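# Place printed block in drawer and close drawer

## Task

Set the printed block inside the drawer that stands open, then push that drawer completely closed; cabinets must stay roughly where they started, the robot must not topple or finish leaning, and the result must hold without the robot propping anything up.

## Robot and tools

Robot: a Hello Robot Stretch 4 with one arm. It has an omni-wheel base, a lift that rides a mast, an arm that telescopes straight forward, a three-joint wrist (yaw, pitch, roll) and a two-finger gripper. It stands about 1.6 m tall and the base rim lies within 0.23 m of the base origin. A loose object may occasionally get nudged by something outside the robot.

Frames: the base frame sits on the floor under the base centre, with x forward, y left and z up. hand_pose is reported in this frame. It marks the point between the fingers, 0.015 m behind the tips, and its printed value can be a little off. The odometry frame is the base frame as it was when the scene started.

execute_actions(actions, cameras): actions is a list holding one action or none. An empty list only returns the state and images. An action may contain "base", "joints" or both, plus optional "pace" and "contact_limits". Alternatively it can be {"end_of_arm": "enable_torque"} alone, which revives wrist or gripper motors that have shut off.
"base" takes one command, and each is an offset from where the base last measured itself. translate_m: metres straight ahead, forward positive, -2 to 2. strafe_m: metres sideways, left positive, -2 to 2. rotate_rad: radians turned in place, counter-clockwise positive, -3.2 to 3.2.
"joints" is a single object that maps joint names to absolute targets. lift_m 0 to 1.2 m. arm_m 0 to 0.55 m of extension. wrist_yaw_rad -1.134 to 4.276 (0 forward, positive left, 3.14 folded back; above 3.4 the arm may get in the way). wrist_pitch_rad -1.117 to 4.259 (0 level, 1.57 pointing down). wrist_roll_rad -1.117 to 4.259 (0 puts the fingers level; positive turns clockwise as seen from behind). gripper_m 0 to 0.08, the finger gap in metres.
Targets outside a range get clipped and reported. Unknown keys or any other bad value make the whole call refused. Joints you leave out may keep pushing toward older targets.
"pace" is "slow", "default", "fast" or "max". Base speed runs 0.1/0.3/0.4/0.6 m/s and turning 1/2/3/4 rad/s, and both are reduced when the lift is above 0.2. No single action lasts more than 15 s. "contact_limits" accepts only arm_m, from 0 (gentlest) to 0.75, default 0.5.
cameras: a list drawn from head_camera, head_left_camera, head_right_camera, wrist_camera and "all". Leaving it out or sending null gives all cameras; [] gives none. The "pictures" line lists the images in order.

wait(seconds 0 to 10): holds the current commands and returns the state. zoom_image(camera, region [x0,y0,x1,y1] pixels, at most 504x504): gives a closer view of that camera's most recent image. read_manual: licence text only. finished_scene(scene): ends the scene for good; the goal must already be met and must stay met.

Results: base_status and joint_status describe how each motion ended. "done" means it got there (for the base, the wheels turned the full amount even if they slipped). "off_target" means it stopped short and may still push. "contact_stop_at_<key>" means it met an obstacle and that part is now slack. "limit_stop_at_<name>" includes tilt (leaning beyond 6 degrees, which makes the lift, arm and wheels go slack) and own_body (self-collision; this can happen with pitch below -0.2 together with a large roll). "torque_fault" means a wrist or gripper motor has gone limp; send enable_torque. Once one call reports a stop, any later execute_actions, wait or finished_scene calls in that same reply are skipped.
on_its_own lists what moved without being commanded; "held at" there is the target a joint holds. lidar_m gives 12 distances in 30-degree sectors: the 1st straight ahead, then counter-clockwise (4th left, 7th behind, 10th right). "-" means nothing seen or closer than 0.25 m. wrist_depth_mm is a 7x7 grid of depths in mm covering 100 to 2000. base_odometry counts wheel turns. If turned_by_wheels and turned_by_imu differ by more than about 0.1 rad, the base has slipped or hit something. base_tilt is in degrees, with forward and right positive. motor_effort is a percentage with the peak in brackets; for wheels, positive means turning right.

Gripping: send a gripper_m smaller than the object's width. If the reading stays above your target, or the status is off_target, something is held. A gripper effort that stays beyond about 50 causes a fault and the object is dropped.

Plan: unfold first with lift_m 0.4 and wrist_yaw_rad 0 in a single action. Locate the block and the open drawer with the head cameras, grasp the block, lower it into the drawer and let go. Then push the drawer front closed with the arm using a moderate contact limit, and pull the arm back so the drawer holds shut without the robot.

Avoid: turning or driving while carrying more than 1 kg with arm_m above 0.2; forceful pushes, especially with the gripper high; shoving cabinets out of place; dropping the block or slamming the drawer. Robot motion time counts against you, so keep actions efficient.

Each tool is called after "Emit:" by a JSON object that holds its "op" and its "data".

## Session

Emit:
{"op": "execute_actions", "data": {"actions": []}}

Scene clock: 0.00 s.
base_odometry: x=+0.000 y=+0.000 heading=+0.000 (m, m, rad; odometry frame)
turned_by_wheels: +0.000 (rad since the last result)
turned_by_imu: +0.000 (rad since the last result)
base_tilt: forward=-0.7 right=+0.5 (deg)
lidar_m: 2.41 2.10 1.50 1.53 2.02 1.86 1.89 1.86 0.78 0.80 2.16 2.05
base_status: not commanded
joint_positions: lift_m=+0.225 arm_m=-0.002 wrist_yaw_rad=+3.106 wrist_pitch_rad=-0.002 wrist_roll_rad=-0.008 gripper_m=+0.040
joint_status: not commanded
motor_effort: lift_m=+22 arm_m=+0 wrist_yaw_rad=+1 wrist_pitch_rad=-8 wrist_roll_rad=+1 gripper_m=+1 wheel_0=+0 wheel_1=-1 wheel_2=+1 (%)
hand_pose: x=-0.0404 y=+0.0950 z=+0.4035 quat_wxyz=(+0.018, +0.001, -0.004, +1.000) (m; base frame)
wrist_depth_mm: - 143 - - 1983 1808 1661 / - 120 205 - 1983 1756 1618 / - 122 167 - 1983 1756 1618 / 115 143 237 - 1983 1756 1618 / 217 - - - 1983 1808 1618 / 1336 1499 1499 1499 1366 1464 1397 / 946 1060 104 1008 128 - 1008
pictures: head_camera, head_left_camera, head_right_camera, wrist_camera
Images, in order (width x height): head_camera 420x560, head_left_camera 420x672, head_right_camera 420x672, wrist_camera 616x392.

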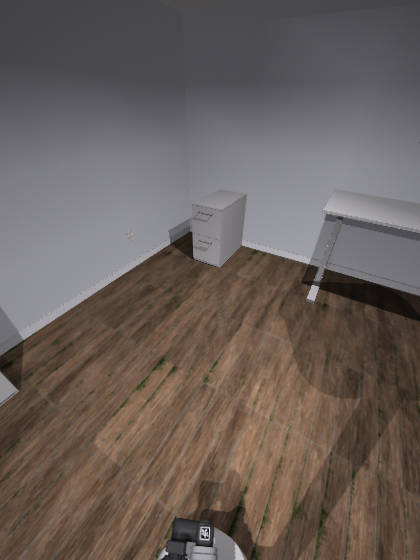

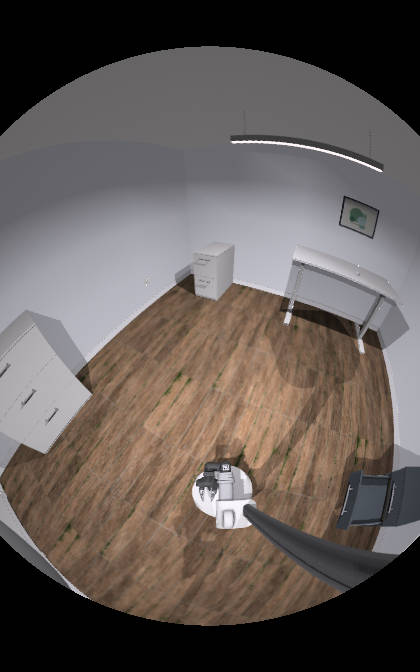

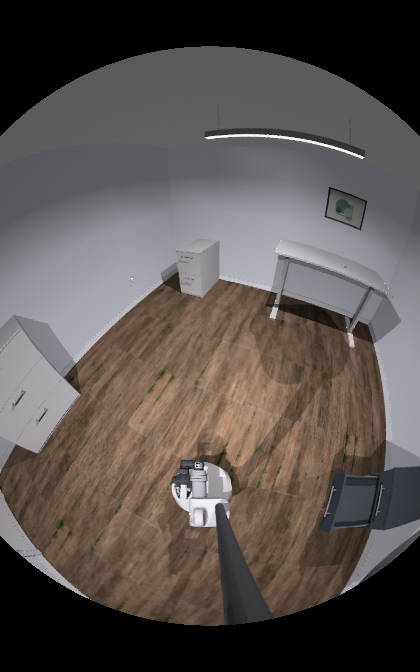

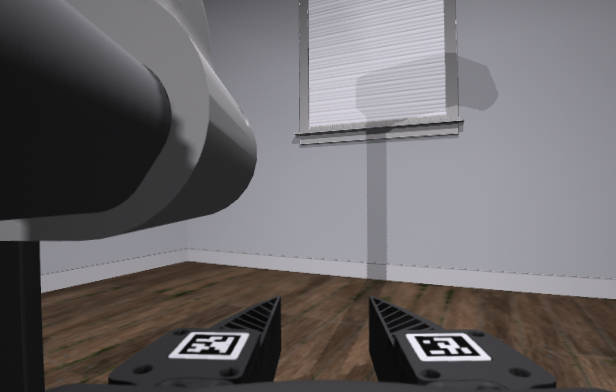

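Emit:
{"op": "execute_actions", "data": {"actions": [{"base":{"rotate_rad":-0.9},"joints":{"lift_m":0.8,"wrist_yaw_rad":0,"gripper_m":0.08}}]}}

Emit:
{"op": "zoom_image", "data": {"camera": "head_camera", "region": [60, 130, 360, 290]}}

Scene clock: 7.37 s.
base_odometry: x=+0.000 y=+0.000 heading=-0.899 (m, m, rad; odometry frame)
turned_by_wheels: -0.899 (rad since the last result)
turned_by_imu: -0.895 (rad since the last result)
base_tilt: forward=-0.8 right=+0.4 (deg)
lidar_m: 2.09 2.06 2.44 2.05 1.50 1.63 1.91 1.85 1.99 1.75 0.77 0.85
base_status: done
joint_positions: lift_m=+0.800 arm_m=-0.002 wrist_yaw_rad=+0.000 wrist_pitch_rad=-0.002 wrist_roll_rad=-0.008 gripper_m=+0.080
joint_status: all done
motor_effort: lift_m=+25(26) arm_m=+0(0) wrist_yaw_rad=-1(6) wrist_pitch_rad=-8(8) wrist_roll_rad=-1(4) gripper_m=+3(2) wheel_0=+5(9) wheel_1=+4(10) wheel_2=+3(10) (%)
hand_pose: x=+0.3817 y=-0.0873 z=+0.9783 quat_wxyz=(+1.000, -0.004, -0.001, +0.000) (m; base frame)
wrist_depth_mm: - - - - - 1863 1499 / - - - - - 1863 1499 / - - - - - 1863 1499 / - - - - - 1863 1499 / - - - - - 1921 1499 / - - - - - 1756 1464 / - - 138 - - 109 -
pictures: head_camera, head_left_camera, head_right_camera, wrist_camera
camera_calibration (this result's frames):
wrist_camera: T_world_to_cam=[[0.0195571, -0.999767, 0.00917842, -0.0965515], [0.021154, -0.00876435, -0.999738, 1.03285], [0.999585, 0.0197461, 0.0209777, -0.247319], [0, 0, 0, 1]] pos_world=[0.227256, -0.0825931, 1.03865]
Images, in order (width x height): head_camera 420x560, head_left_camera 420x672, head_right_camera 420x672, wrist_camera 616x392.

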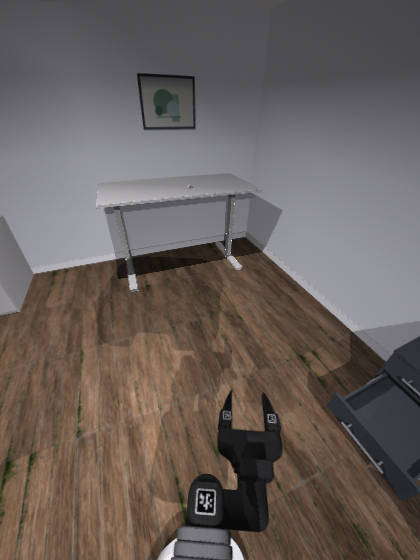

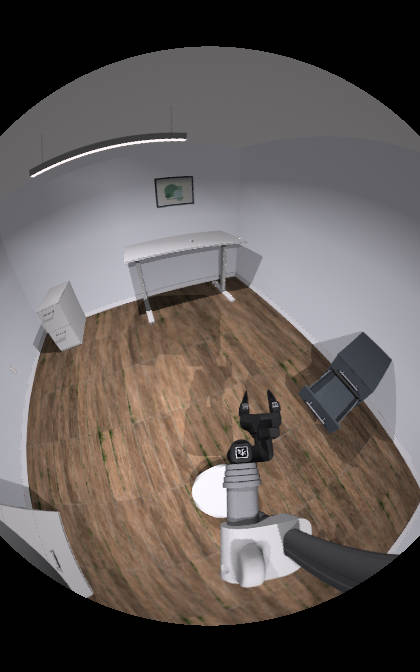

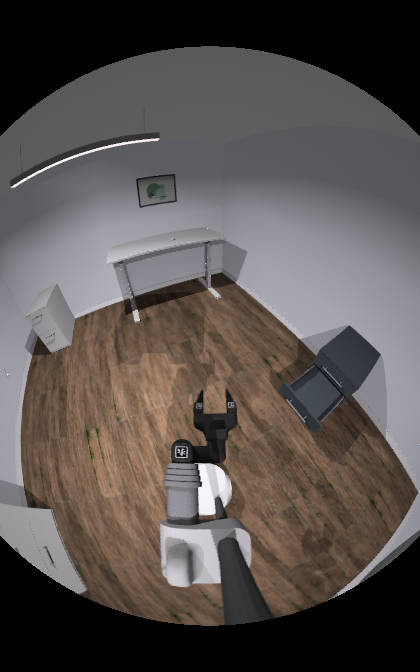

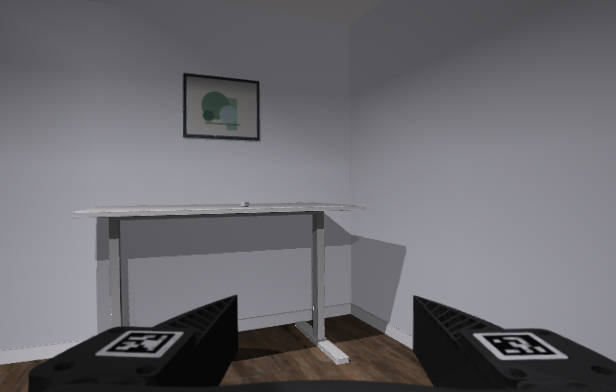

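Region (60, 130, 360, 290) of head_camera's 420x560 image, scaled by 1.680, with more detail than that image has; it fills the top 269 rows of this view, and the rest is white.

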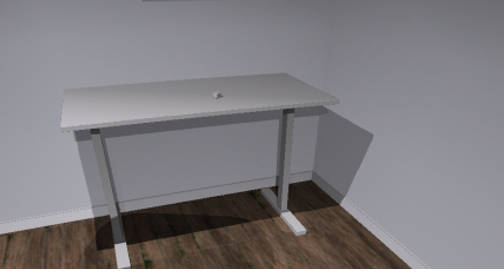

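Emit:
{"op": "execute_actions", "data": {"actions": [{"base":{"rotate_rad":0.165}}], "cameras": []}}

Emit:
{"op": "execute_actions", "data": {"actions": [{"base":{"translate_m":1.55},"joints":{"lift_m":1.0,"wrist_pitch_rad":0.5},"pace":"fast"}], "cameras": ["head_camera","wrist_camera"]}}

Scene clock: 12.63 s.
base_odometry: x=+0.000 y=+0.000 heading=-0.735 (m, m, rad; odometry frame)
turned_by_wheels: +0.164 (rad since the last result)
turned_by_imu: +0.163 (rad since the last result)
base_tilt: forward=-0.7 right=+0.5 (deg)
lidar_m: 2.06 2.05 2.32 1.52 1.51 2.20 1.87 1.84 2.03 0.79 0.76 2.00
base_status: done
joint_positions: lift_m=+0.800 arm_m=-0.002 wrist_yaw_rad=+0.000 wrist_pitch_rad=-0.002 wrist_roll_rad=-0.008 gripper_m=+0.080
joint_status: not commanded
motor_effort: lift_m=+25(25) arm_m=+0(0) wrist_yaw_rad=+0(1) wrist_pitch_rad=-8(8) wrist_roll_rad=+0(1) gripper_m=+2(3) wheel_0=-6(8) wheel_1=-4(6) wheel_2=-4(8) (%)
hand_pose: x=+0.3817 y=-0.0874 z=+0.9783 quat_wxyz=(+1.000, -0.004, -0.001, +0.000) (m; base frame)
wrist_depth_mm: - - - - - - 1756 / - - - - - - 1708 / - - - - - - 1708 / - - - - - - 1708 / - - - - - - 1708 / - - - - - - 1661 / - - 138 - - 109 -
pictures: none
No camera images: the call's "cameras" was empty. Leave "cameras" out to get every camera's image.

Scene clock: 17.93 s.
base_odometry: x=+1.150 y=-1.039 heading=-0.735 (m, m, rad; odometry frame)
turned_by_wheels: +0.001 (rad since the last result)
turned_by_imu: -0.004 (rad since the last result)
base_tilt: forward=-0.6 right=+0.4 (deg)
lidar_m: 0.54 0.53 0.67 1.62 2.42 2.41 3.38 1.19 1.31 1.32 1.33 0.66
base_status: done
joint_positions: lift_m=+1.000 arm_m=-0.002 wrist_yaw_rad=+0.000 wrist_pitch_rad=+0.502 wrist_roll_rad=-0.008 gripper_m=+0.080
joint_status: all done
motor_effort: lift_m=+24(28) arm_m=+0(1) wrist_yaw_rad=+1(1) wrist_pitch_rad=-7(7) wrist_roll_rad=-2(2) gripper_m=+2(3) wheel_0=+5(9) wheel_1=+4(8) wheel_2=-1(14) (%)
hand_pose: x=+0.3554 y=-0.0874 z=+1.0756 quat_wxyz=(+0.969, -0.004, +0.249, +0.001) (m; base frame)
wrist_depth_mm: 917 976 1025 1098 1160 1255 1229 / 976 1025 1060 1098 1060 1060 1229 / 723 707 699 683 676 668 661 / 521 517 512 500 496 517 544 / 404 407 436 1464 1618 1576 1336 / 1308 1366 1464 1537 1576 1205 1366 / 891 - 138 1366 1336 109 -
pictures: head_camera, wrist_camera
camera_calibration (this result's frames):
wrist_camera: T_world_to_cam=[[0.0212048, -0.999774, -0.00118371, -0.0864597], [-0.464364, -0.00880044, -0.885601, 1.18047], [0.885391, 0.0193287, -0.464446, 0.33961], [0, 0, 0, 1]] pos_world=[0.249312, -0.0826158, 1.20305]
Images, in order (width x height): head_camera 420x560, wrist_camera 616x392.

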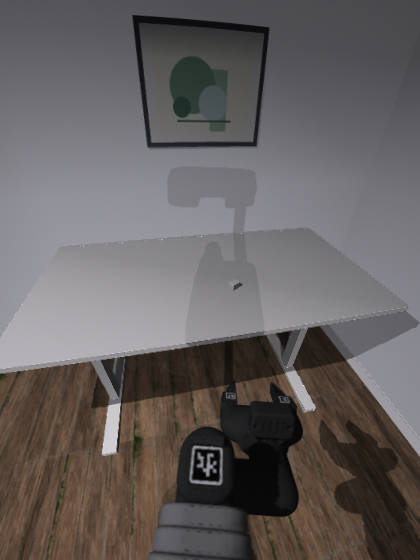

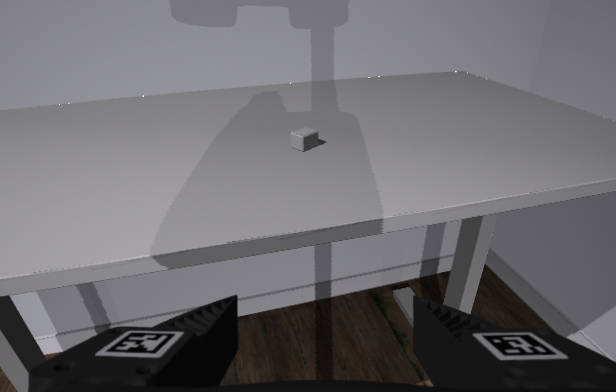

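Emit:
{"op": "execute_actions", "data": {"actions": [{"base":{"strafe_m":0.02},"joints":{"lift_m":0.93,"arm_m":0.41}}], "cameras": ["wrist_camera"]}}

Scene clock: 24.40 s.
base_odometry: x=+1.163 y=-1.024 heading=-0.735 (m, m, rad; odometry frame)
turned_by_wheels: +0.000 (rad since the last result)
turned_by_imu: +0.000 (rad since the last result)
base_tilt: forward=-0.6 right=+0.4 (deg)
lidar_m: 0.54 0.53 0.64 1.61 2.39 2.39 3.38 1.22 1.33 1.34 1.12 0.63
base_status: done
joint_positions: lift_m=+0.930 arm_m=+0.409 wrist_yaw_rad=+0.000 wrist_pitch_rad=+0.502 wrist_roll_rad=-0.008 gripper_m=+0.080
joint_status: all done
motor_effort: lift_m=+18(21) arm_m=+7(8) wrist_yaw_rad=+0(2) wrist_pitch_rad=-7(7) wrist_roll_rad=-2(1) gripper_m=+3(3) wheel_0=-3(9) wheel_1=+0(12) wheel_2=+0(2) (%)
hand_pose: x=+0.7660 y=-0.0874 z=+1.0061 quat_wxyz=(+0.969, -0.004, +0.249, +0.001) (m; base frame)
wrist_depth_mm: 603 640 676 715 759 809 866 / 640 676 707 732 750 741 741 / 512 504 492 484 480 473 469 / 368 364 359 355 353 349 345 / 287 286 282 251 278 276 271 / 234 234 225 231 230 227 225 / 204 - 138 199 195 109 -
pictures: wrist_camera
camera_calibration (this result's frames):
wrist_camera: T_world_to_cam=[[0.0212681, -0.999773, -0.00118479, -0.0952833], [-0.464399, -0.00882966, -0.885582, 1.30956], [0.885371, 0.0193849, -0.464481, -0.0561253], [0, 0, 0, 1]] pos_world=[0.659878, -0.0826107, 1.13354]
Images, in order (width x height): wrist_camera 616x392.

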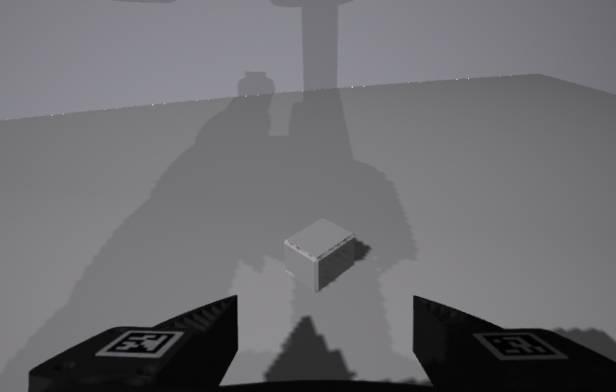

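Emit:
{"op": "execute_actions", "data": {"actions": [{"joints":{"lift_m":0.913,"arm_m":0.52}}], "cameras": ["wrist_camera"]}}

Emit:
{"op": "execute_actions", "data": {"actions": [{"joints":{"gripper_m":0.0},"pace":"slow"}], "cameras": ["wrist_camera"]}}

Scene clock: 29.93 s.
base_odometry: x=+1.163 y=-1.024 heading=-0.735 (m, m, rad; odometry frame)
turned_by_wheels: +0.000 (rad since the last result)
turned_by_imu: +0.000 (rad since the last result)
base_tilt: forward=-0.6 right=+0.5 (deg)
lidar_m: 0.54 0.54 0.65 1.62 2.39 2.38 3.36 1.22 1.33 1.33 1.11 0.65
base_status: not commanded
joint_positions: lift_m=+0.913 arm_m=+0.519 wrist_yaw_rad=+0.000 wrist_pitch_rad=+0.502 wrist_roll_rad=-0.008 gripper_m=+0.080
joint_status: all done
motor_effort: lift_m=+18(21) arm_m=+8(6) wrist_yaw_rad=+0(1) wrist_pitch_rad=-7(7) wrist_roll_rad=+0(2) gripper_m=+3(3) wheel_0=-3(3) wheel_1=+0(0) wheel_2=+0(0) (%)
hand_pose: x=+0.8760 y=-0.0874 z=+0.9891 quat_wxyz=(+0.969, -0.004, +0.249, +0.001) (m; base frame)
wrist_depth_mm: 521 544 574 609 654 691 741 / 549 585 609 640 668 676 676 / 466 452 445 439 430 427 424 / 330 327 324 320 317 314 310 / 258 256 255 254 250 248 246 / 211 210 202 208 207 204 204 / 184 - 138 149 165 109 -
pictures: wrist_camera
camera_calibration (this result's frames):
wrist_camera: T_world_to_cam=[[0.0212035, -0.999774, -0.00118611, -0.0975967], [-0.464453, -0.00879963, -0.885554, 1.34561], [0.885344, 0.0193277, -0.464535, -0.161316], [0, 0, 0, 1]] pos_world=[0.769863, -0.0826159, 1.11656]
Images, in order (width x height): wrist_camera 616x392.

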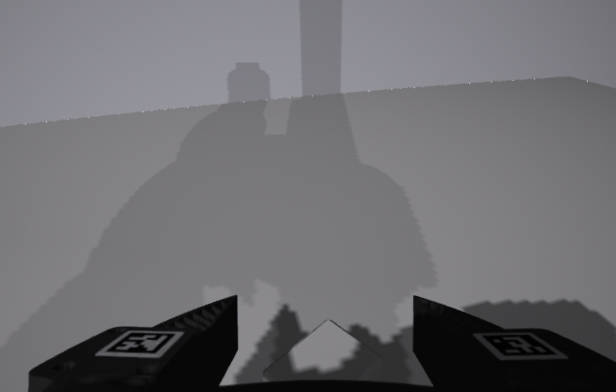

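Scene clock: 31.50 s.
base_odometry: x=+1.163 y=-1.024 heading=-0.735 (m, m, rad; odometry frame)
turned_by_wheels: +0.000 (rad since the last result)
turned_by_imu: +0.000 (rad since the last result)
base_tilt: forward=-0.6 right=+0.3 (deg)
lidar_m: 0.54 0.52 0.65 1.60 2.40 2.39 3.37 1.23 1.33 1.34 1.09 0.66
base_status: not commanded
joint_positions: lift_m=+0.913 arm_m=+0.519 wrist_yaw_rad=+0.000 wrist_pitch_rad=+0.502 wrist_roll_rad=-0.008 gripper_m=+0.043
joint_status: gripper_m off_target (ended at +0.043, target +0.000)
on_its_own: gripper_m is held at +0.039, not at your +0.000, by its contact guard: the fingers met something
motor_effort: lift_m=+18(18) arm_m=+7(7) wrist_yaw_rad=+1(0) wrist_pitch_rad=-7(7) wrist_roll_rad=-2(0) gripper_m=-28(25) wheel_0=-2(3) wheel_1=+0(0) wheel_2=+0(0) (%)
hand_pose: x=+0.8760 y=-0.0874 z=+0.9891 quat_wxyz=(+0.969, -0.004, +0.249, +0.001) (m; base frame)
wrist_depth_mm: 521 544 574 609 647 699 741 / 549 580 615 640 668 668 668 / 462 452 442 436 430 427 424 / 330 329 324 322 319 314 310 / 258 257 255 253 252 248 246 / 211 211 210 208 206 204 202 / 180 184 104 147 140 - -
pictures: wrist_camera
camera_calibration (this result's frames):
wrist_camera: T_world_to_cam=[[0.0212036, -0.999774, -0.00118575, -0.0975972], [-0.464453, -0.00880003, -0.885554, 1.34561], [0.885344, 0.0193277, -0.464535, -0.161316], [0, 0, 0, 1]] pos_world=[0.769863, -0.0826159, 1.11656]
Images, in order (width x height): wrist_camera 616x392.

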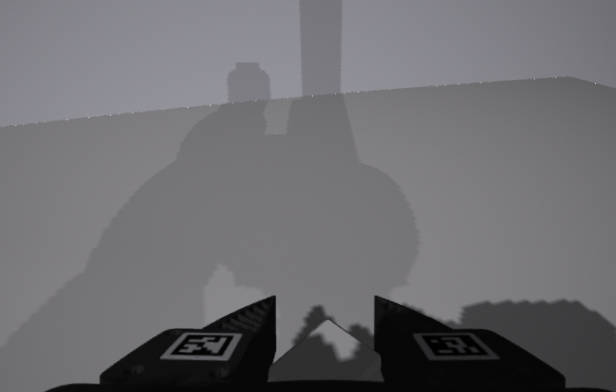

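Emit:
{"op": "execute_actions", "data": {"actions": [{"joints":{"lift_m":0.95}}], "cameras": []}}

Emit:
{"op": "execute_actions", "data": {"actions": [{"base":{"translate_m":-1.35},"joints":{"arm_m":0.0}}], "cameras": []}}

Emit:
{"op": "execute_actions", "data": {"actions": [{"base":{"rotate_rad":-1.27},"joints":{"lift_m":0.75,"wrist_pitch_rad":0.9},"pace":"slow"}], "cameras": ["wrist_camera","head_camera","head_left_camera"]}}

Scene clock: 38.40 s.
base_odometry: x=+1.163 y=-1.024 heading=-0.735 (m, m, rad; odometry frame)
turned_by_wheels: +0.000 (rad since the last result)
turned_by_imu: +0.000 (rad since the last result)
base_tilt: forward=-0.6 right=+0.4 (deg)
lidar_m: 0.55 0.54 0.63 1.63 2.41 2.41 3.39 1.20 1.32 1.35 1.13 0.64
base_status: not commanded
joint_positions: lift_m=+0.950 arm_m=+0.519 wrist_yaw_rad=+0.000 wrist_pitch_rad=+0.503 wrist_roll_rad=-0.008 gripper_m=+0.043
joint_status: all done
on_its_own: gripper_m is held at +0.039, not at your +0.000, by its contact guard: the fingers met something
motor_effort: lift_m=+25(25) arm_m=+7(8) wrist_yaw_rad=+0(0) wrist_pitch_rad=-7(7) wrist_roll_rad=+1(0) gripper_m=-28(28) wheel_0=-3(3) wheel_1=+0(0) wheel_2=+0(0) (%)
hand_pose: x=+0.8760 y=-0.0874 z=+1.0255 quat_wxyz=(+0.969, -0.004, +0.249, +0.001) (m; base frame)
wrist_depth_mm: 517 544 580 609 654 699 741 / 549 580 621 661 699 741 778 / 569 559 544 539 530 525 521 / 407 404 397 394 389 387 382 / 317 315 314 310 309 306 303 / 259 259 258 256 253 252 249 / 222 226 104 147 140 - -
pictures: none
No camera images: the call's "cameras" was empty. Leave "cameras" out to get every camera's image.

Scene clock: 44.37 s.
base_odometry: x=+0.162 y=-0.119 heading=-0.735 (m, m, rad; odometry frame)
turned_by_wheels: +0.000 (rad since the last result)
turned_by_imu: +0.003 (rad since the last result)
base_tilt: forward=-0.7 right=+0.4 (deg)
lidar_m: 1.86 1.86 2.26 2.02 1.53 1.84 2.08 2.02 2.01 0.74 0.74 1.98
base_status: done
joint_positions: lift_m=+0.950 arm_m=+0.001 wrist_yaw_rad=+0.000 wrist_pitch_rad=+0.503 wrist_roll_rad=-0.008 gripper_m=+0.043
joint_status: all done
on_its_own: gripper_m is held at +0.039, not at your +0.000, by its contact guard: the fingers met something
motor_effort: lift_m=+24(26) arm_m=-7(6) wrist_yaw_rad=+1(0) wrist_pitch_rad=-7(8) wrist_roll_rad=-1(1) gripper_m=-28(28) wheel_0=-3(8) wheel_1=-3(8) wheel_2=+1(12) (%)
hand_pose: x=+0.3586 y=-0.0874 z=+1.0255 quat_wxyz=(+0.969, -0.004, +0.249, +0.001) (m; base frame)
wrist_depth_mm: 1983 - - - - - 1661 / - - - - - - 1618 / - - - - - - 1708 / - - - - - - 1756 / 1863 1863 1863 1863 1808 1808 1708 / 1537 1537 1537 1499 1499 1464 1464 / 1308 1336 104 147 140 - 1281
pictures: none
No camera images: the call's "cameras" was empty. Leave "cameras" out to get every camera's image.

Scene clock: 46.93 s.
base_odometry: x=+0.162 y=-0.119 heading=-2.004 (m, m, rad; odometry frame)
turned_by_wheels: -1.269 (rad since the last result)
turned_by_imu: -1.263 (rad since the last result)
base_tilt: forward=-0.7 right=+0.4 (deg)
lidar_m: 0.73 1.78 1.95 1.86 2.28 2.11 1.55 1.60 2.15 2.04 2.15 0.79
base_status: done
joint_positions: lift_m=+0.750 arm_m=+0.001 wrist_yaw_rad=+0.000 wrist_pitch_rad=+0.902 wrist_roll_rad=-0.008 gripper_m=+0.043
joint_status: all done
on_its_own: gripper_m is held at +0.039, not at your +0.000, by its contact guard: the fingers met something
motor_effort: lift_m=+18(25) arm_m=-8(7) wrist_yaw_rad=+2(1) wrist_pitch_rad=-5(8) wrist_roll_rad=-1(0) gripper_m=-27(27) wheel_0=+5(8) wheel_1=+3(10) wheel_2=+5(8) (%)
hand_pose: x=+0.3041 y=-0.0874 z=+0.7617 quat_wxyz=(+0.900, -0.003, +0.436, +0.002) (m; base frame)
wrist_depth_mm: 1537 1499 1464 960 1430 1499 1499 / 1618 1537 917 866 891 1464 1464 / 1366 1336 741 723 741 1281 1255 / 1205 1182 1160 1138 1138 1138 1118 / 1060 1042 1042 1025 1025 1008 1008 / 946 946 946 931 931 931 917 / 878 878 104 147 140 - 842
pictures: head_camera, head_left_camera, wrist_camera
camera_calibration (this result's frames):
wrist_camera: T_world_to_cam=[[0.0189189, -0.999778, -0.00931318, -0.0788805], [-0.772153, -0.00869283, -0.635377, 0.781676], [0.635155, 0.0192118, -0.772146, 0.549724], [0, 0, 0, 1]] pos_world=[0.255906, -0.0826292, 0.920391]
Images, in order (width x height): head_camera 420x560, head_left_camera 420x672, wrist_camera 616x392.

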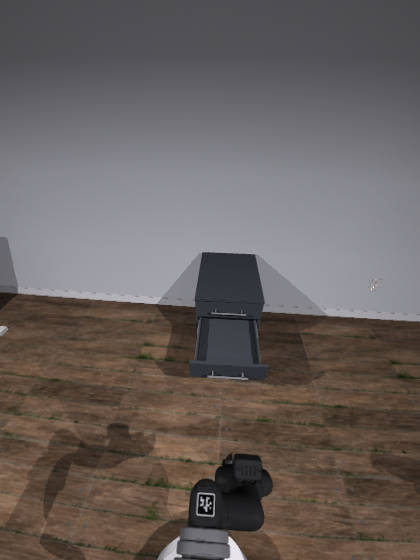

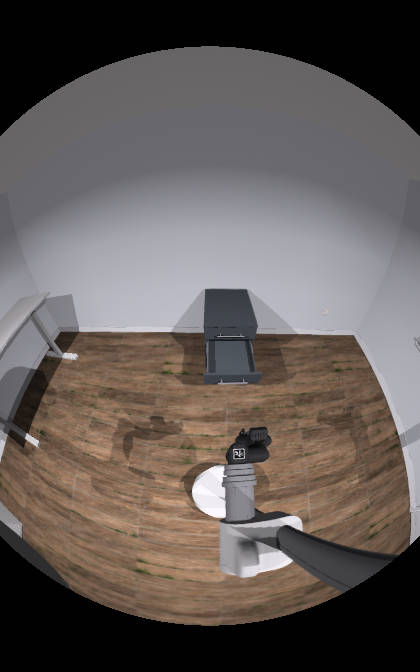

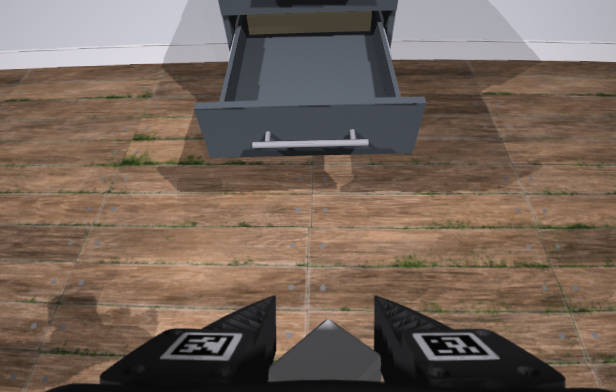

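Emit:
{"op": "execute_actions", "data": {"actions": [{"base":{"translate_m":0.3},"joints":{"lift_m":0.61,"wrist_pitch_rad":1.57,"arm_m":0.46}}], "cameras": ["wrist_camera","head_camera"]}}

Scene clock: 54.63 s.
base_odometry: x=+0.036 y=-0.391 heading=-2.004 (m, m, rad; odometry frame)
turned_by_wheels: +0.001 (rad since the last result)
turned_by_imu: +0.000 (rad since the last result)
base_tilt: forward=-0.6 right=+0.4 (deg)
lidar_m: 0.43 0.47 1.92 1.85 2.40 2.41 1.85 1.94 2.15 2.04 1.96 0.45
base_status: done
joint_positions: lift_m=+0.610 arm_m=+0.459 wrist_yaw_rad=+0.000 wrist_pitch_rad=+1.570 wrist_roll_rad=-0.008 gripper_m=+0.043
joint_status: all done
on_its_own: gripper_m is held at +0.039, not at your +0.000, by its contact guard: the fingers met something
motor_effort: lift_m=+19(18) arm_m=+7(9) wrist_yaw_rad=+1(1) wrist_pitch_rad=+1(4) wrist_roll_rad=-2(1) gripper_m=-27(28) wheel_0=+3(8) wheel_1=+4(10) wheel_2=+0(11) (%)
hand_pose: x=+0.6298 y=-0.0874 z=+0.5758 quat_wxyz=(+0.707, -0.003, +0.707, +0.003) (m; base frame)
wrist_depth_mm: 732 336 334 329 327 324 699 / 741 334 334 332 327 327 699 / 741 336 334 332 330 325 707 / 750 338 336 332 330 327 707 / 750 338 336 334 329 329 707 / 750 338 336 334 330 329 707 / 750 301 104 147 140 - 707
pictures: head_camera, wrist_camera
camera_calibration (this result's frames):
wrist_camera: T_world_to_cam=[[0.00951849, -0.999772, -0.0190955, -0.0752066], [-0.999751, -0.00912897, -0.0203827, 0.704255], [0.0202038, 0.0192847, -0.99961, 0.717588], [0, 0, 0, 1]] pos_world=[0.690298, -0.0825989, 0.730226]
Images, in order (width x height): head_camera 420x560, wrist_camera 616x392.

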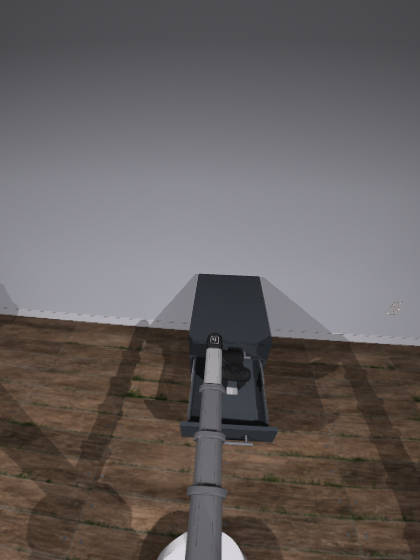

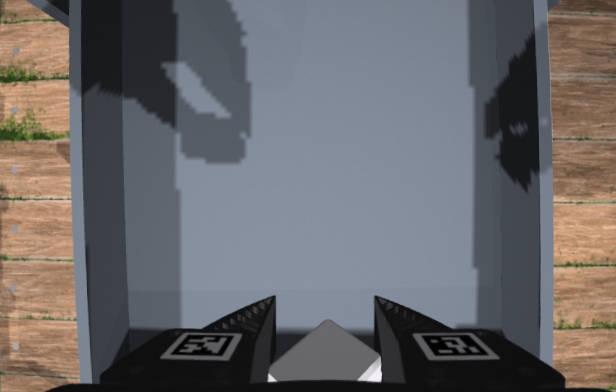

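Emit:
{"op": "execute_actions", "data": {"actions": [{"joints":{"lift_m":0.458}}], "cameras": []}}

Emit:
{"op": "execute_actions", "data": {"actions": [{"joints":{"gripper_m":0.07}}], "cameras": []}}

Emit:
{"op": "execute_actions", "data": {"actions": [{"joints":{"lift_m":0.6},"pace":"fast"}], "cameras": ["wrist_camera"]}}

Emit:
{"op": "execute_actions", "data": {"actions": [{"joints":{"arm_m":0,"wrist_pitch_rad":0,"gripper_m":0},"pace":"fast"}], "cameras": []}}

Emit:
{"op": "execute_actions", "data": {"actions": [{"joints":{"lift_m":0.305},"pace":"fast"}], "cameras": ["wrist_camera"]}}

Emit:
{"op": "execute_actions", "data": {"actions": [{"joints":{"arm_m":0.55},"pace":"slow","contact_limits":{"arm_m":0.3}}], "cameras": ["wrist_camera","head_camera"]}}

Scene clock: 65.33 s.
base_odometry: x=+0.036 y=-0.391 heading=-2.004 (m, m, rad; odometry frame)
turned_by_wheels: +0.000 (rad since the last result)
turned_by_imu: +0.000 (rad since the last result)
base_tilt: forward=-0.7 right=+0.4 (deg)
lidar_m: 0.42 0.52 1.89 1.86 2.42 2.39 1.85 1.94 2.16 2.05 1.97 0.42
base_status: not commanded
joint_positions: lift_m=+0.458 arm_m=+0.459 wrist_yaw_rad=+0.000 wrist_pitch_rad=+1.570 wrist_roll_rad=-0.008 gripper_m=+0.043
joint_status: all done
on_its_own: gripper_m is held at +0.039, not at your +0.000, by its contact guard: the fingers met something
motor_effort: lift_m=+18(19) arm_m=+7(7) wrist_yaw_rad=+0(0) wrist_pitch_rad=+0(1) wrist_roll_rad=+0(2) gripper_m=-27(28) wheel_0=+3(3) wheel_1=+4(4) wheel_2=+0(0) (%)
hand_pose: x=+0.6298 y=-0.0874 z=+0.4238 quat_wxyz=(+0.707, -0.003, +0.707, +0.003) (m; base frame)
wrist_depth_mm: 184 182 181 180 178 177 176 / 185 183 181 180 178 177 176 / 185 183 182 180 179 177 176 / 185 183 182 180 179 178 176 / 186 184 182 181 179 178 177 / 186 184 182 181 179 179 177 / 187 185 104 147 141 - -
pictures: none
No camera images: the call's "cameras" was empty. Leave "cameras" out to get every camera's image.

Scene clock: 66.23 s.
base_odometry: x=+0.036 y=-0.391 heading=-2.004 (m, m, rad; odometry frame)
turned_by_wheels: +0.000 (rad since the last result)
turned_by_imu: +0.000 (rad since the last result)
base_tilt: forward=-0.6 right=+0.5 (deg)
lidar_m: 0.43 0.48 1.91 1.86 2.44 2.40 1.85 1.92 2.15 2.04 1.97 0.45
base_status: not commanded
joint_positions: lift_m=+0.458 arm_m=+0.459 wrist_yaw_rad=+0.000 wrist_pitch_rad=+1.570 wrist_roll_rad=-0.008 gripper_m=+0.070
joint_status: all done
motor_effort: lift_m=+18(18) arm_m=+7(7) wrist_yaw_rad=-1(1) wrist_pitch_rad=+1(0) wrist_roll_rad=+1(0) gripper_m=+3(26) wheel_0=+3(3) wheel_1=+4(4) wheel_2=+0(0) (%)
hand_pose: x=+0.6298 y=-0.0874 z=+0.4238 quat_wxyz=(+0.707, -0.003, +0.707, +0.003) (m; base frame)
wrist_depth_mm: 185 183 181 180 178 177 176 / 185 183 181 180 179 177 176 / 185 183 182 180 179 177 176 / 185 183 182 181 179 178 177 / 186 184 182 181 180 178 177 / 186 185 182 181 180 178 177 / 187 - 136 182 180 102 -
pictures: none
No camera images: the call's "cameras" was empty. Leave "cameras" out to get every camera's image.

Scene clock: 67.57 s.
base_odometry: x=+0.036 y=-0.391 heading=-2.004 (m, m, rad; odometry frame)
turned_by_wheels: +0.000 (rad since the last result)
turned_by_imu: +0.000 (rad since the last result)
base_tilt: forward=-0.6 right=+0.3 (deg)
lidar_m: 0.43 0.50 1.89 1.85 2.44 2.42 1.84 1.94 2.15 2.03 1.98 0.47
base_status: not commanded
joint_positions: lift_m=+0.600 arm_m=+0.459 wrist_yaw_rad=+0.000 wrist_pitch_rad=+1.570 wrist_roll_rad=-0.008 gripper_m=+0.070
joint_status: all done
motor_effort: lift_m=+25(28) arm_m=+7(8) wrist_yaw_rad=-1(0) wrist_pitch_rad=+0(1) wrist_roll_rad=-1(1) gripper_m=+3(4) wheel_0=+3(3) wheel_1=+4(4) wheel_2=+0(0) (%)
hand_pose: x=+0.6298 y=-0.0874 z=+0.5653 quat_wxyz=(+0.707, -0.003, +0.707, +0.003) (m; base frame)
wrist_depth_mm: 723 325 322 322 319 315 691 / 732 325 324 320 319 315 691 / 732 325 325 322 319 315 272 / 732 327 325 322 320 317 273 / 732 327 325 324 320 319 274 / 732 325 325 322 322 317 277 / 741 - 136 325 322 102 -
pictures: wrist_camera
camera_calibration (this result's frames):
wrist_camera: T_world_to_cam=[[0.00951496, -0.999772, -0.0190969, -0.0754032], [-0.999754, -0.00912838, -0.0202289, 0.703928], [0.0200499, 0.0192847, -0.999613, 0.707222], [0, 0, 0, 1]] pos_world=[0.690292, -0.0825989, 0.719748]
Images, in order (width x height): wrist_camera 616x392.

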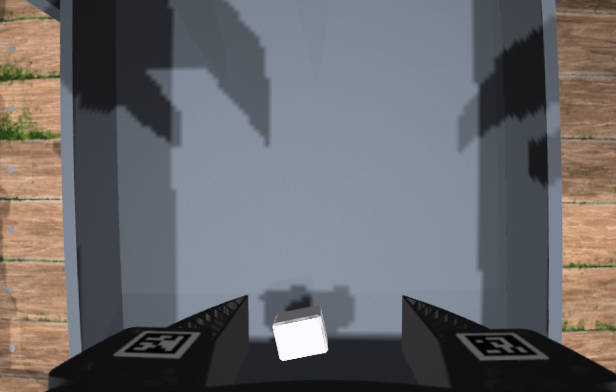

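Scene clock: 69.60 s.
base_odometry: x=+0.036 y=-0.391 heading=-2.004 (m, m, rad; odometry frame)
turned_by_wheels: +0.000 (rad since the last result)
turned_by_imu: +0.000 (rad since the last result)
base_tilt: forward=-0.6 right=+0.4 (deg)
lidar_m: 0.44 0.49 1.89 1.86 2.43 2.41 1.85 1.95 2.16 2.03 1.96 0.46
base_status: not commanded
joint_positions: lift_m=+0.600 arm_m=+0.001 wrist_yaw_rad=+0.000 wrist_pitch_rad=+0.003 wrist_roll_rad=-0.008 gripper_m=+0.000
joint_status: all done
motor_effort: lift_m=+24(24) arm_m=-7(4) wrist_yaw_rad=+1(0) wrist_pitch_rad=-8(14) wrist_roll_rad=+0(0) gripper_m=+0(0) wheel_0=+3(3) wheel_1=+4(4) wheel_2=+0(0) (%)
hand_pose: x=+0.3849 y=-0.0875 z=+0.7774 quat_wxyz=(+1.000, -0.004, +0.001, +0.000) (m; base frame)
wrist_depth_mm: 1229 1205 1182 1182 1182 1160 1160 / 1229 1229 1205 1182 1182 1160 1160 / 1229 1229 1205 1205 1182 1182 1138 / 1229 1229 1205 1205 1182 1160 1160 / 1255 1229 1229 1118 1182 1160 1160 / 1229 1229 591 166 591 1182 1182 / 1229 1229 591 - - 1160 1182
pictures: none
No camera images: the call's "cameras" was empty. Leave "cameras" out to get every camera's image.

Scene clock: 71.43 s.
base_odometry: x=+0.036 y=-0.391 heading=-2.004 (m, m, rad; odometry frame)
turned_by_wheels: +0.000 (rad since the last result)
turned_by_imu: +0.000 (rad since the last result)
base_tilt: forward=-0.6 right=+0.4 (deg)
lidar_m: 0.43 0.49 1.93 1.86 2.42 2.42 1.86 1.93 2.17 2.04 1.95 0.47
base_status: not commanded
joint_positions: lift_m=+0.305 arm_m=+0.001 wrist_yaw_rad=+0.000 wrist_pitch_rad=+0.003 wrist_roll_rad=-0.008 gripper_m=+0.000
joint_status: all done
motor_effort: lift_m=+19(22) arm_m=-7(7) wrist_yaw_rad=+1(1) wrist_pitch_rad=-8(8) wrist_roll_rad=-1(1) gripper_m=+0(1) wheel_0=+3(3) wheel_1=+4(4) wheel_2=+0(0) (%)
hand_pose: x=+0.3849 y=-0.0875 z=+0.4829 quat_wxyz=(+1.000, -0.004, +0.001, +0.000) (m; base frame)
wrist_depth_mm: 1229 1205 1205 1182 1182 1182 1160 / 1229 1205 1205 1182 1182 1160 1160 / 1229 1229 585 585 585 1160 1138 / 1229 1205 585 591 585 1182 1160 / 254 255 254 254 250 246 699 / 250 249 248 165 246 246 245 / 250 249 239 - - 246 245
pictures: wrist_camera
camera_calibration (this result's frames):
wrist_camera: T_world_to_cam=[[0.0189346, -0.999779, 0.00917648, -0.0919675], [0.016613, -0.00886225, -0.999823, 0.539268], [0.999683, 0.0190837, 0.0164416, -0.237971], [0, 0, 0, 1]] pos_world=[0.230678, -0.0826267, 0.543929]
Images, in order (width x height): wrist_camera 616x392.

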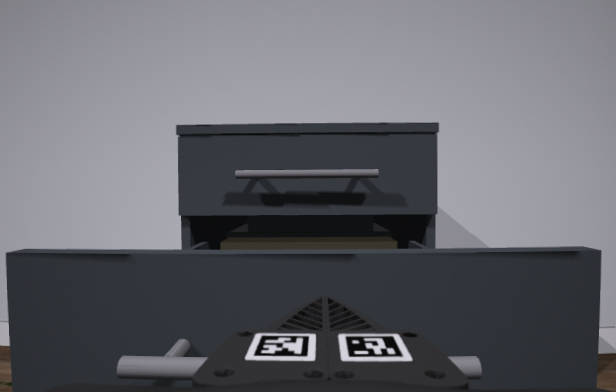

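Scene clock: 76.63 s.
base_odometry: x=+0.036 y=-0.391 heading=-2.004 (m, m, rad; odometry frame)
turned_by_wheels: +0.000 (rad since the last result)
turned_by_imu: +0.001 (rad since the last result)
base_tilt: forward=-0.7 right=+0.4 (deg)
lidar_m: 0.77 1.47 1.90 1.85 2.41 2.42 1.87 1.94 2.15 2.03 1.97 0.85
base_status: not commanded
joint_positions: lift_m=+0.305 arm_m=+0.428 wrist_yaw_rad=+0.000 wrist_pitch_rad=+0.003 wrist_roll_rad=-0.008 gripper_m=+0.000
joint_status: arm_m contact_stop (moved +0.427 of +0.549)
joint sent to its limit — the command would take arm_m past its upper limit, so that joint was sent only as far as its limit.
on_its_own: arm_m is slack since a contact_stop (your +0.550 is given up)
motor_effort: lift_m=+19(18) arm_m=+0(22) wrist_yaw_rad=+1(33) wrist_pitch_rad=-8(8) wrist_roll_rad=+1(3) gripper_m=-1(0) wheel_0=+2(4) wheel_1=+1(5) wheel_2=+3(8) (%)
contact_limits: arm_m 0.3
hand_pose: x=+0.8119 y=-0.0875 z=+0.4829 quat_wxyz=(+1.000, -0.004, +0.001, +0.000) (m; base frame)
wrist_depth_mm: 169 169 169 169 169 169 169 / 170 170 170 170 170 170 169 / 154 170 170 170 170 170 170 / 170 170 171 170 171 171 170 / 171 171 171 171 171 171 171 / 172 171 172 165 171 172 172 / 172 172 172 - - 172 172
pictures: head_camera, wrist_camera
camera_calibration (this result's frames):
wrist_camera: T_world_to_cam=[[0.0188559, -0.99978, 0.0091778, -0.100006], [0.0166818, -0.00886356, -0.999822, 0.532118], [0.999683, 0.0190056, 0.016511, -0.664883], [0, 0, 0, 1]] pos_world=[0.657681, -0.0826313, 0.543919]
Images, in order (width x height): head_camera 420x560, wrist_camera 616x392.

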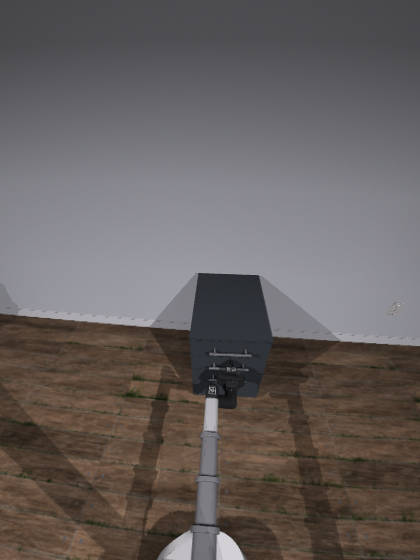

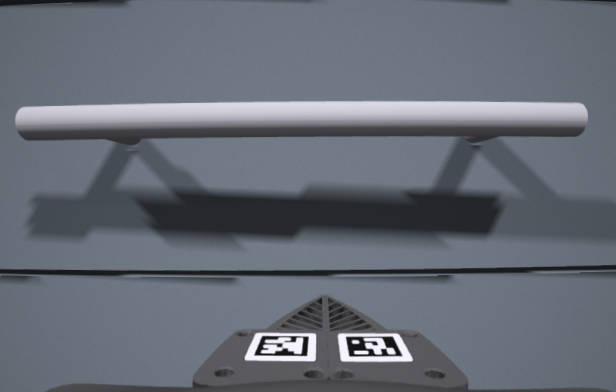

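Emit:
{"op": "execute_actions", "data": {"actions": [{"joints":{"arm_m":0.38},"pace":"fast"}], "cameras": []}}

Emit:
{"op": "finished_scene", "data": {"scene": 1}}

Scene clock: 83.27 s.
base_odometry: x=+0.036 y=-0.391 heading=-2.004 (m, m, rad; odometry frame)
turned_by_wheels: +0.000 (rad since the last result)
turned_by_imu: +0.000 (rad since the last result)
base_tilt: forward=-0.6 right=+0.3 (deg)
lidar_m: 0.78 1.47 1.93 1.86 2.44 2.42 1.85 1.92 2.15 2.03 1.94 0.84
base_status: not commanded
joint_positions: lift_m=+0.305 arm_m=+0.381 wrist_yaw_rad=+0.000 wrist_pitch_rad=+0.003 wrist_roll_rad=-0.008 gripper_m=+0.000
joint_status: all done
motor_effort: lift_m=+18(19) arm_m=-7(8) wrist_yaw_rad=+1(1) wrist_pitch_rad=-8(8) wrist_roll_rad=+0(0) gripper_m=+0(0) wheel_0=+2(2) wheel_1=+1(1) wheel_2=+3(3) (%)
hand_pose: x=+0.7649 y=-0.0874 z=+0.4829 quat_wxyz=(+1.000, -0.004, +0.001, +0.000) (m; base frame)
wrist_depth_mm: 216 216 216 216 216 216 216 / 217 217 217 216 216 216 216 / 217 185 216 217 216 217 217 / 217 218 218 218 218 217 218 / 218 218 219 219 218 218 219 / 219 219 219 165 219 219 219 / 220 220 220 - - 220 219
pictures: none
No camera images: the call's "cameras" was empty. Leave "cameras" out to get every camera's image.

The scene is finished: the task was done.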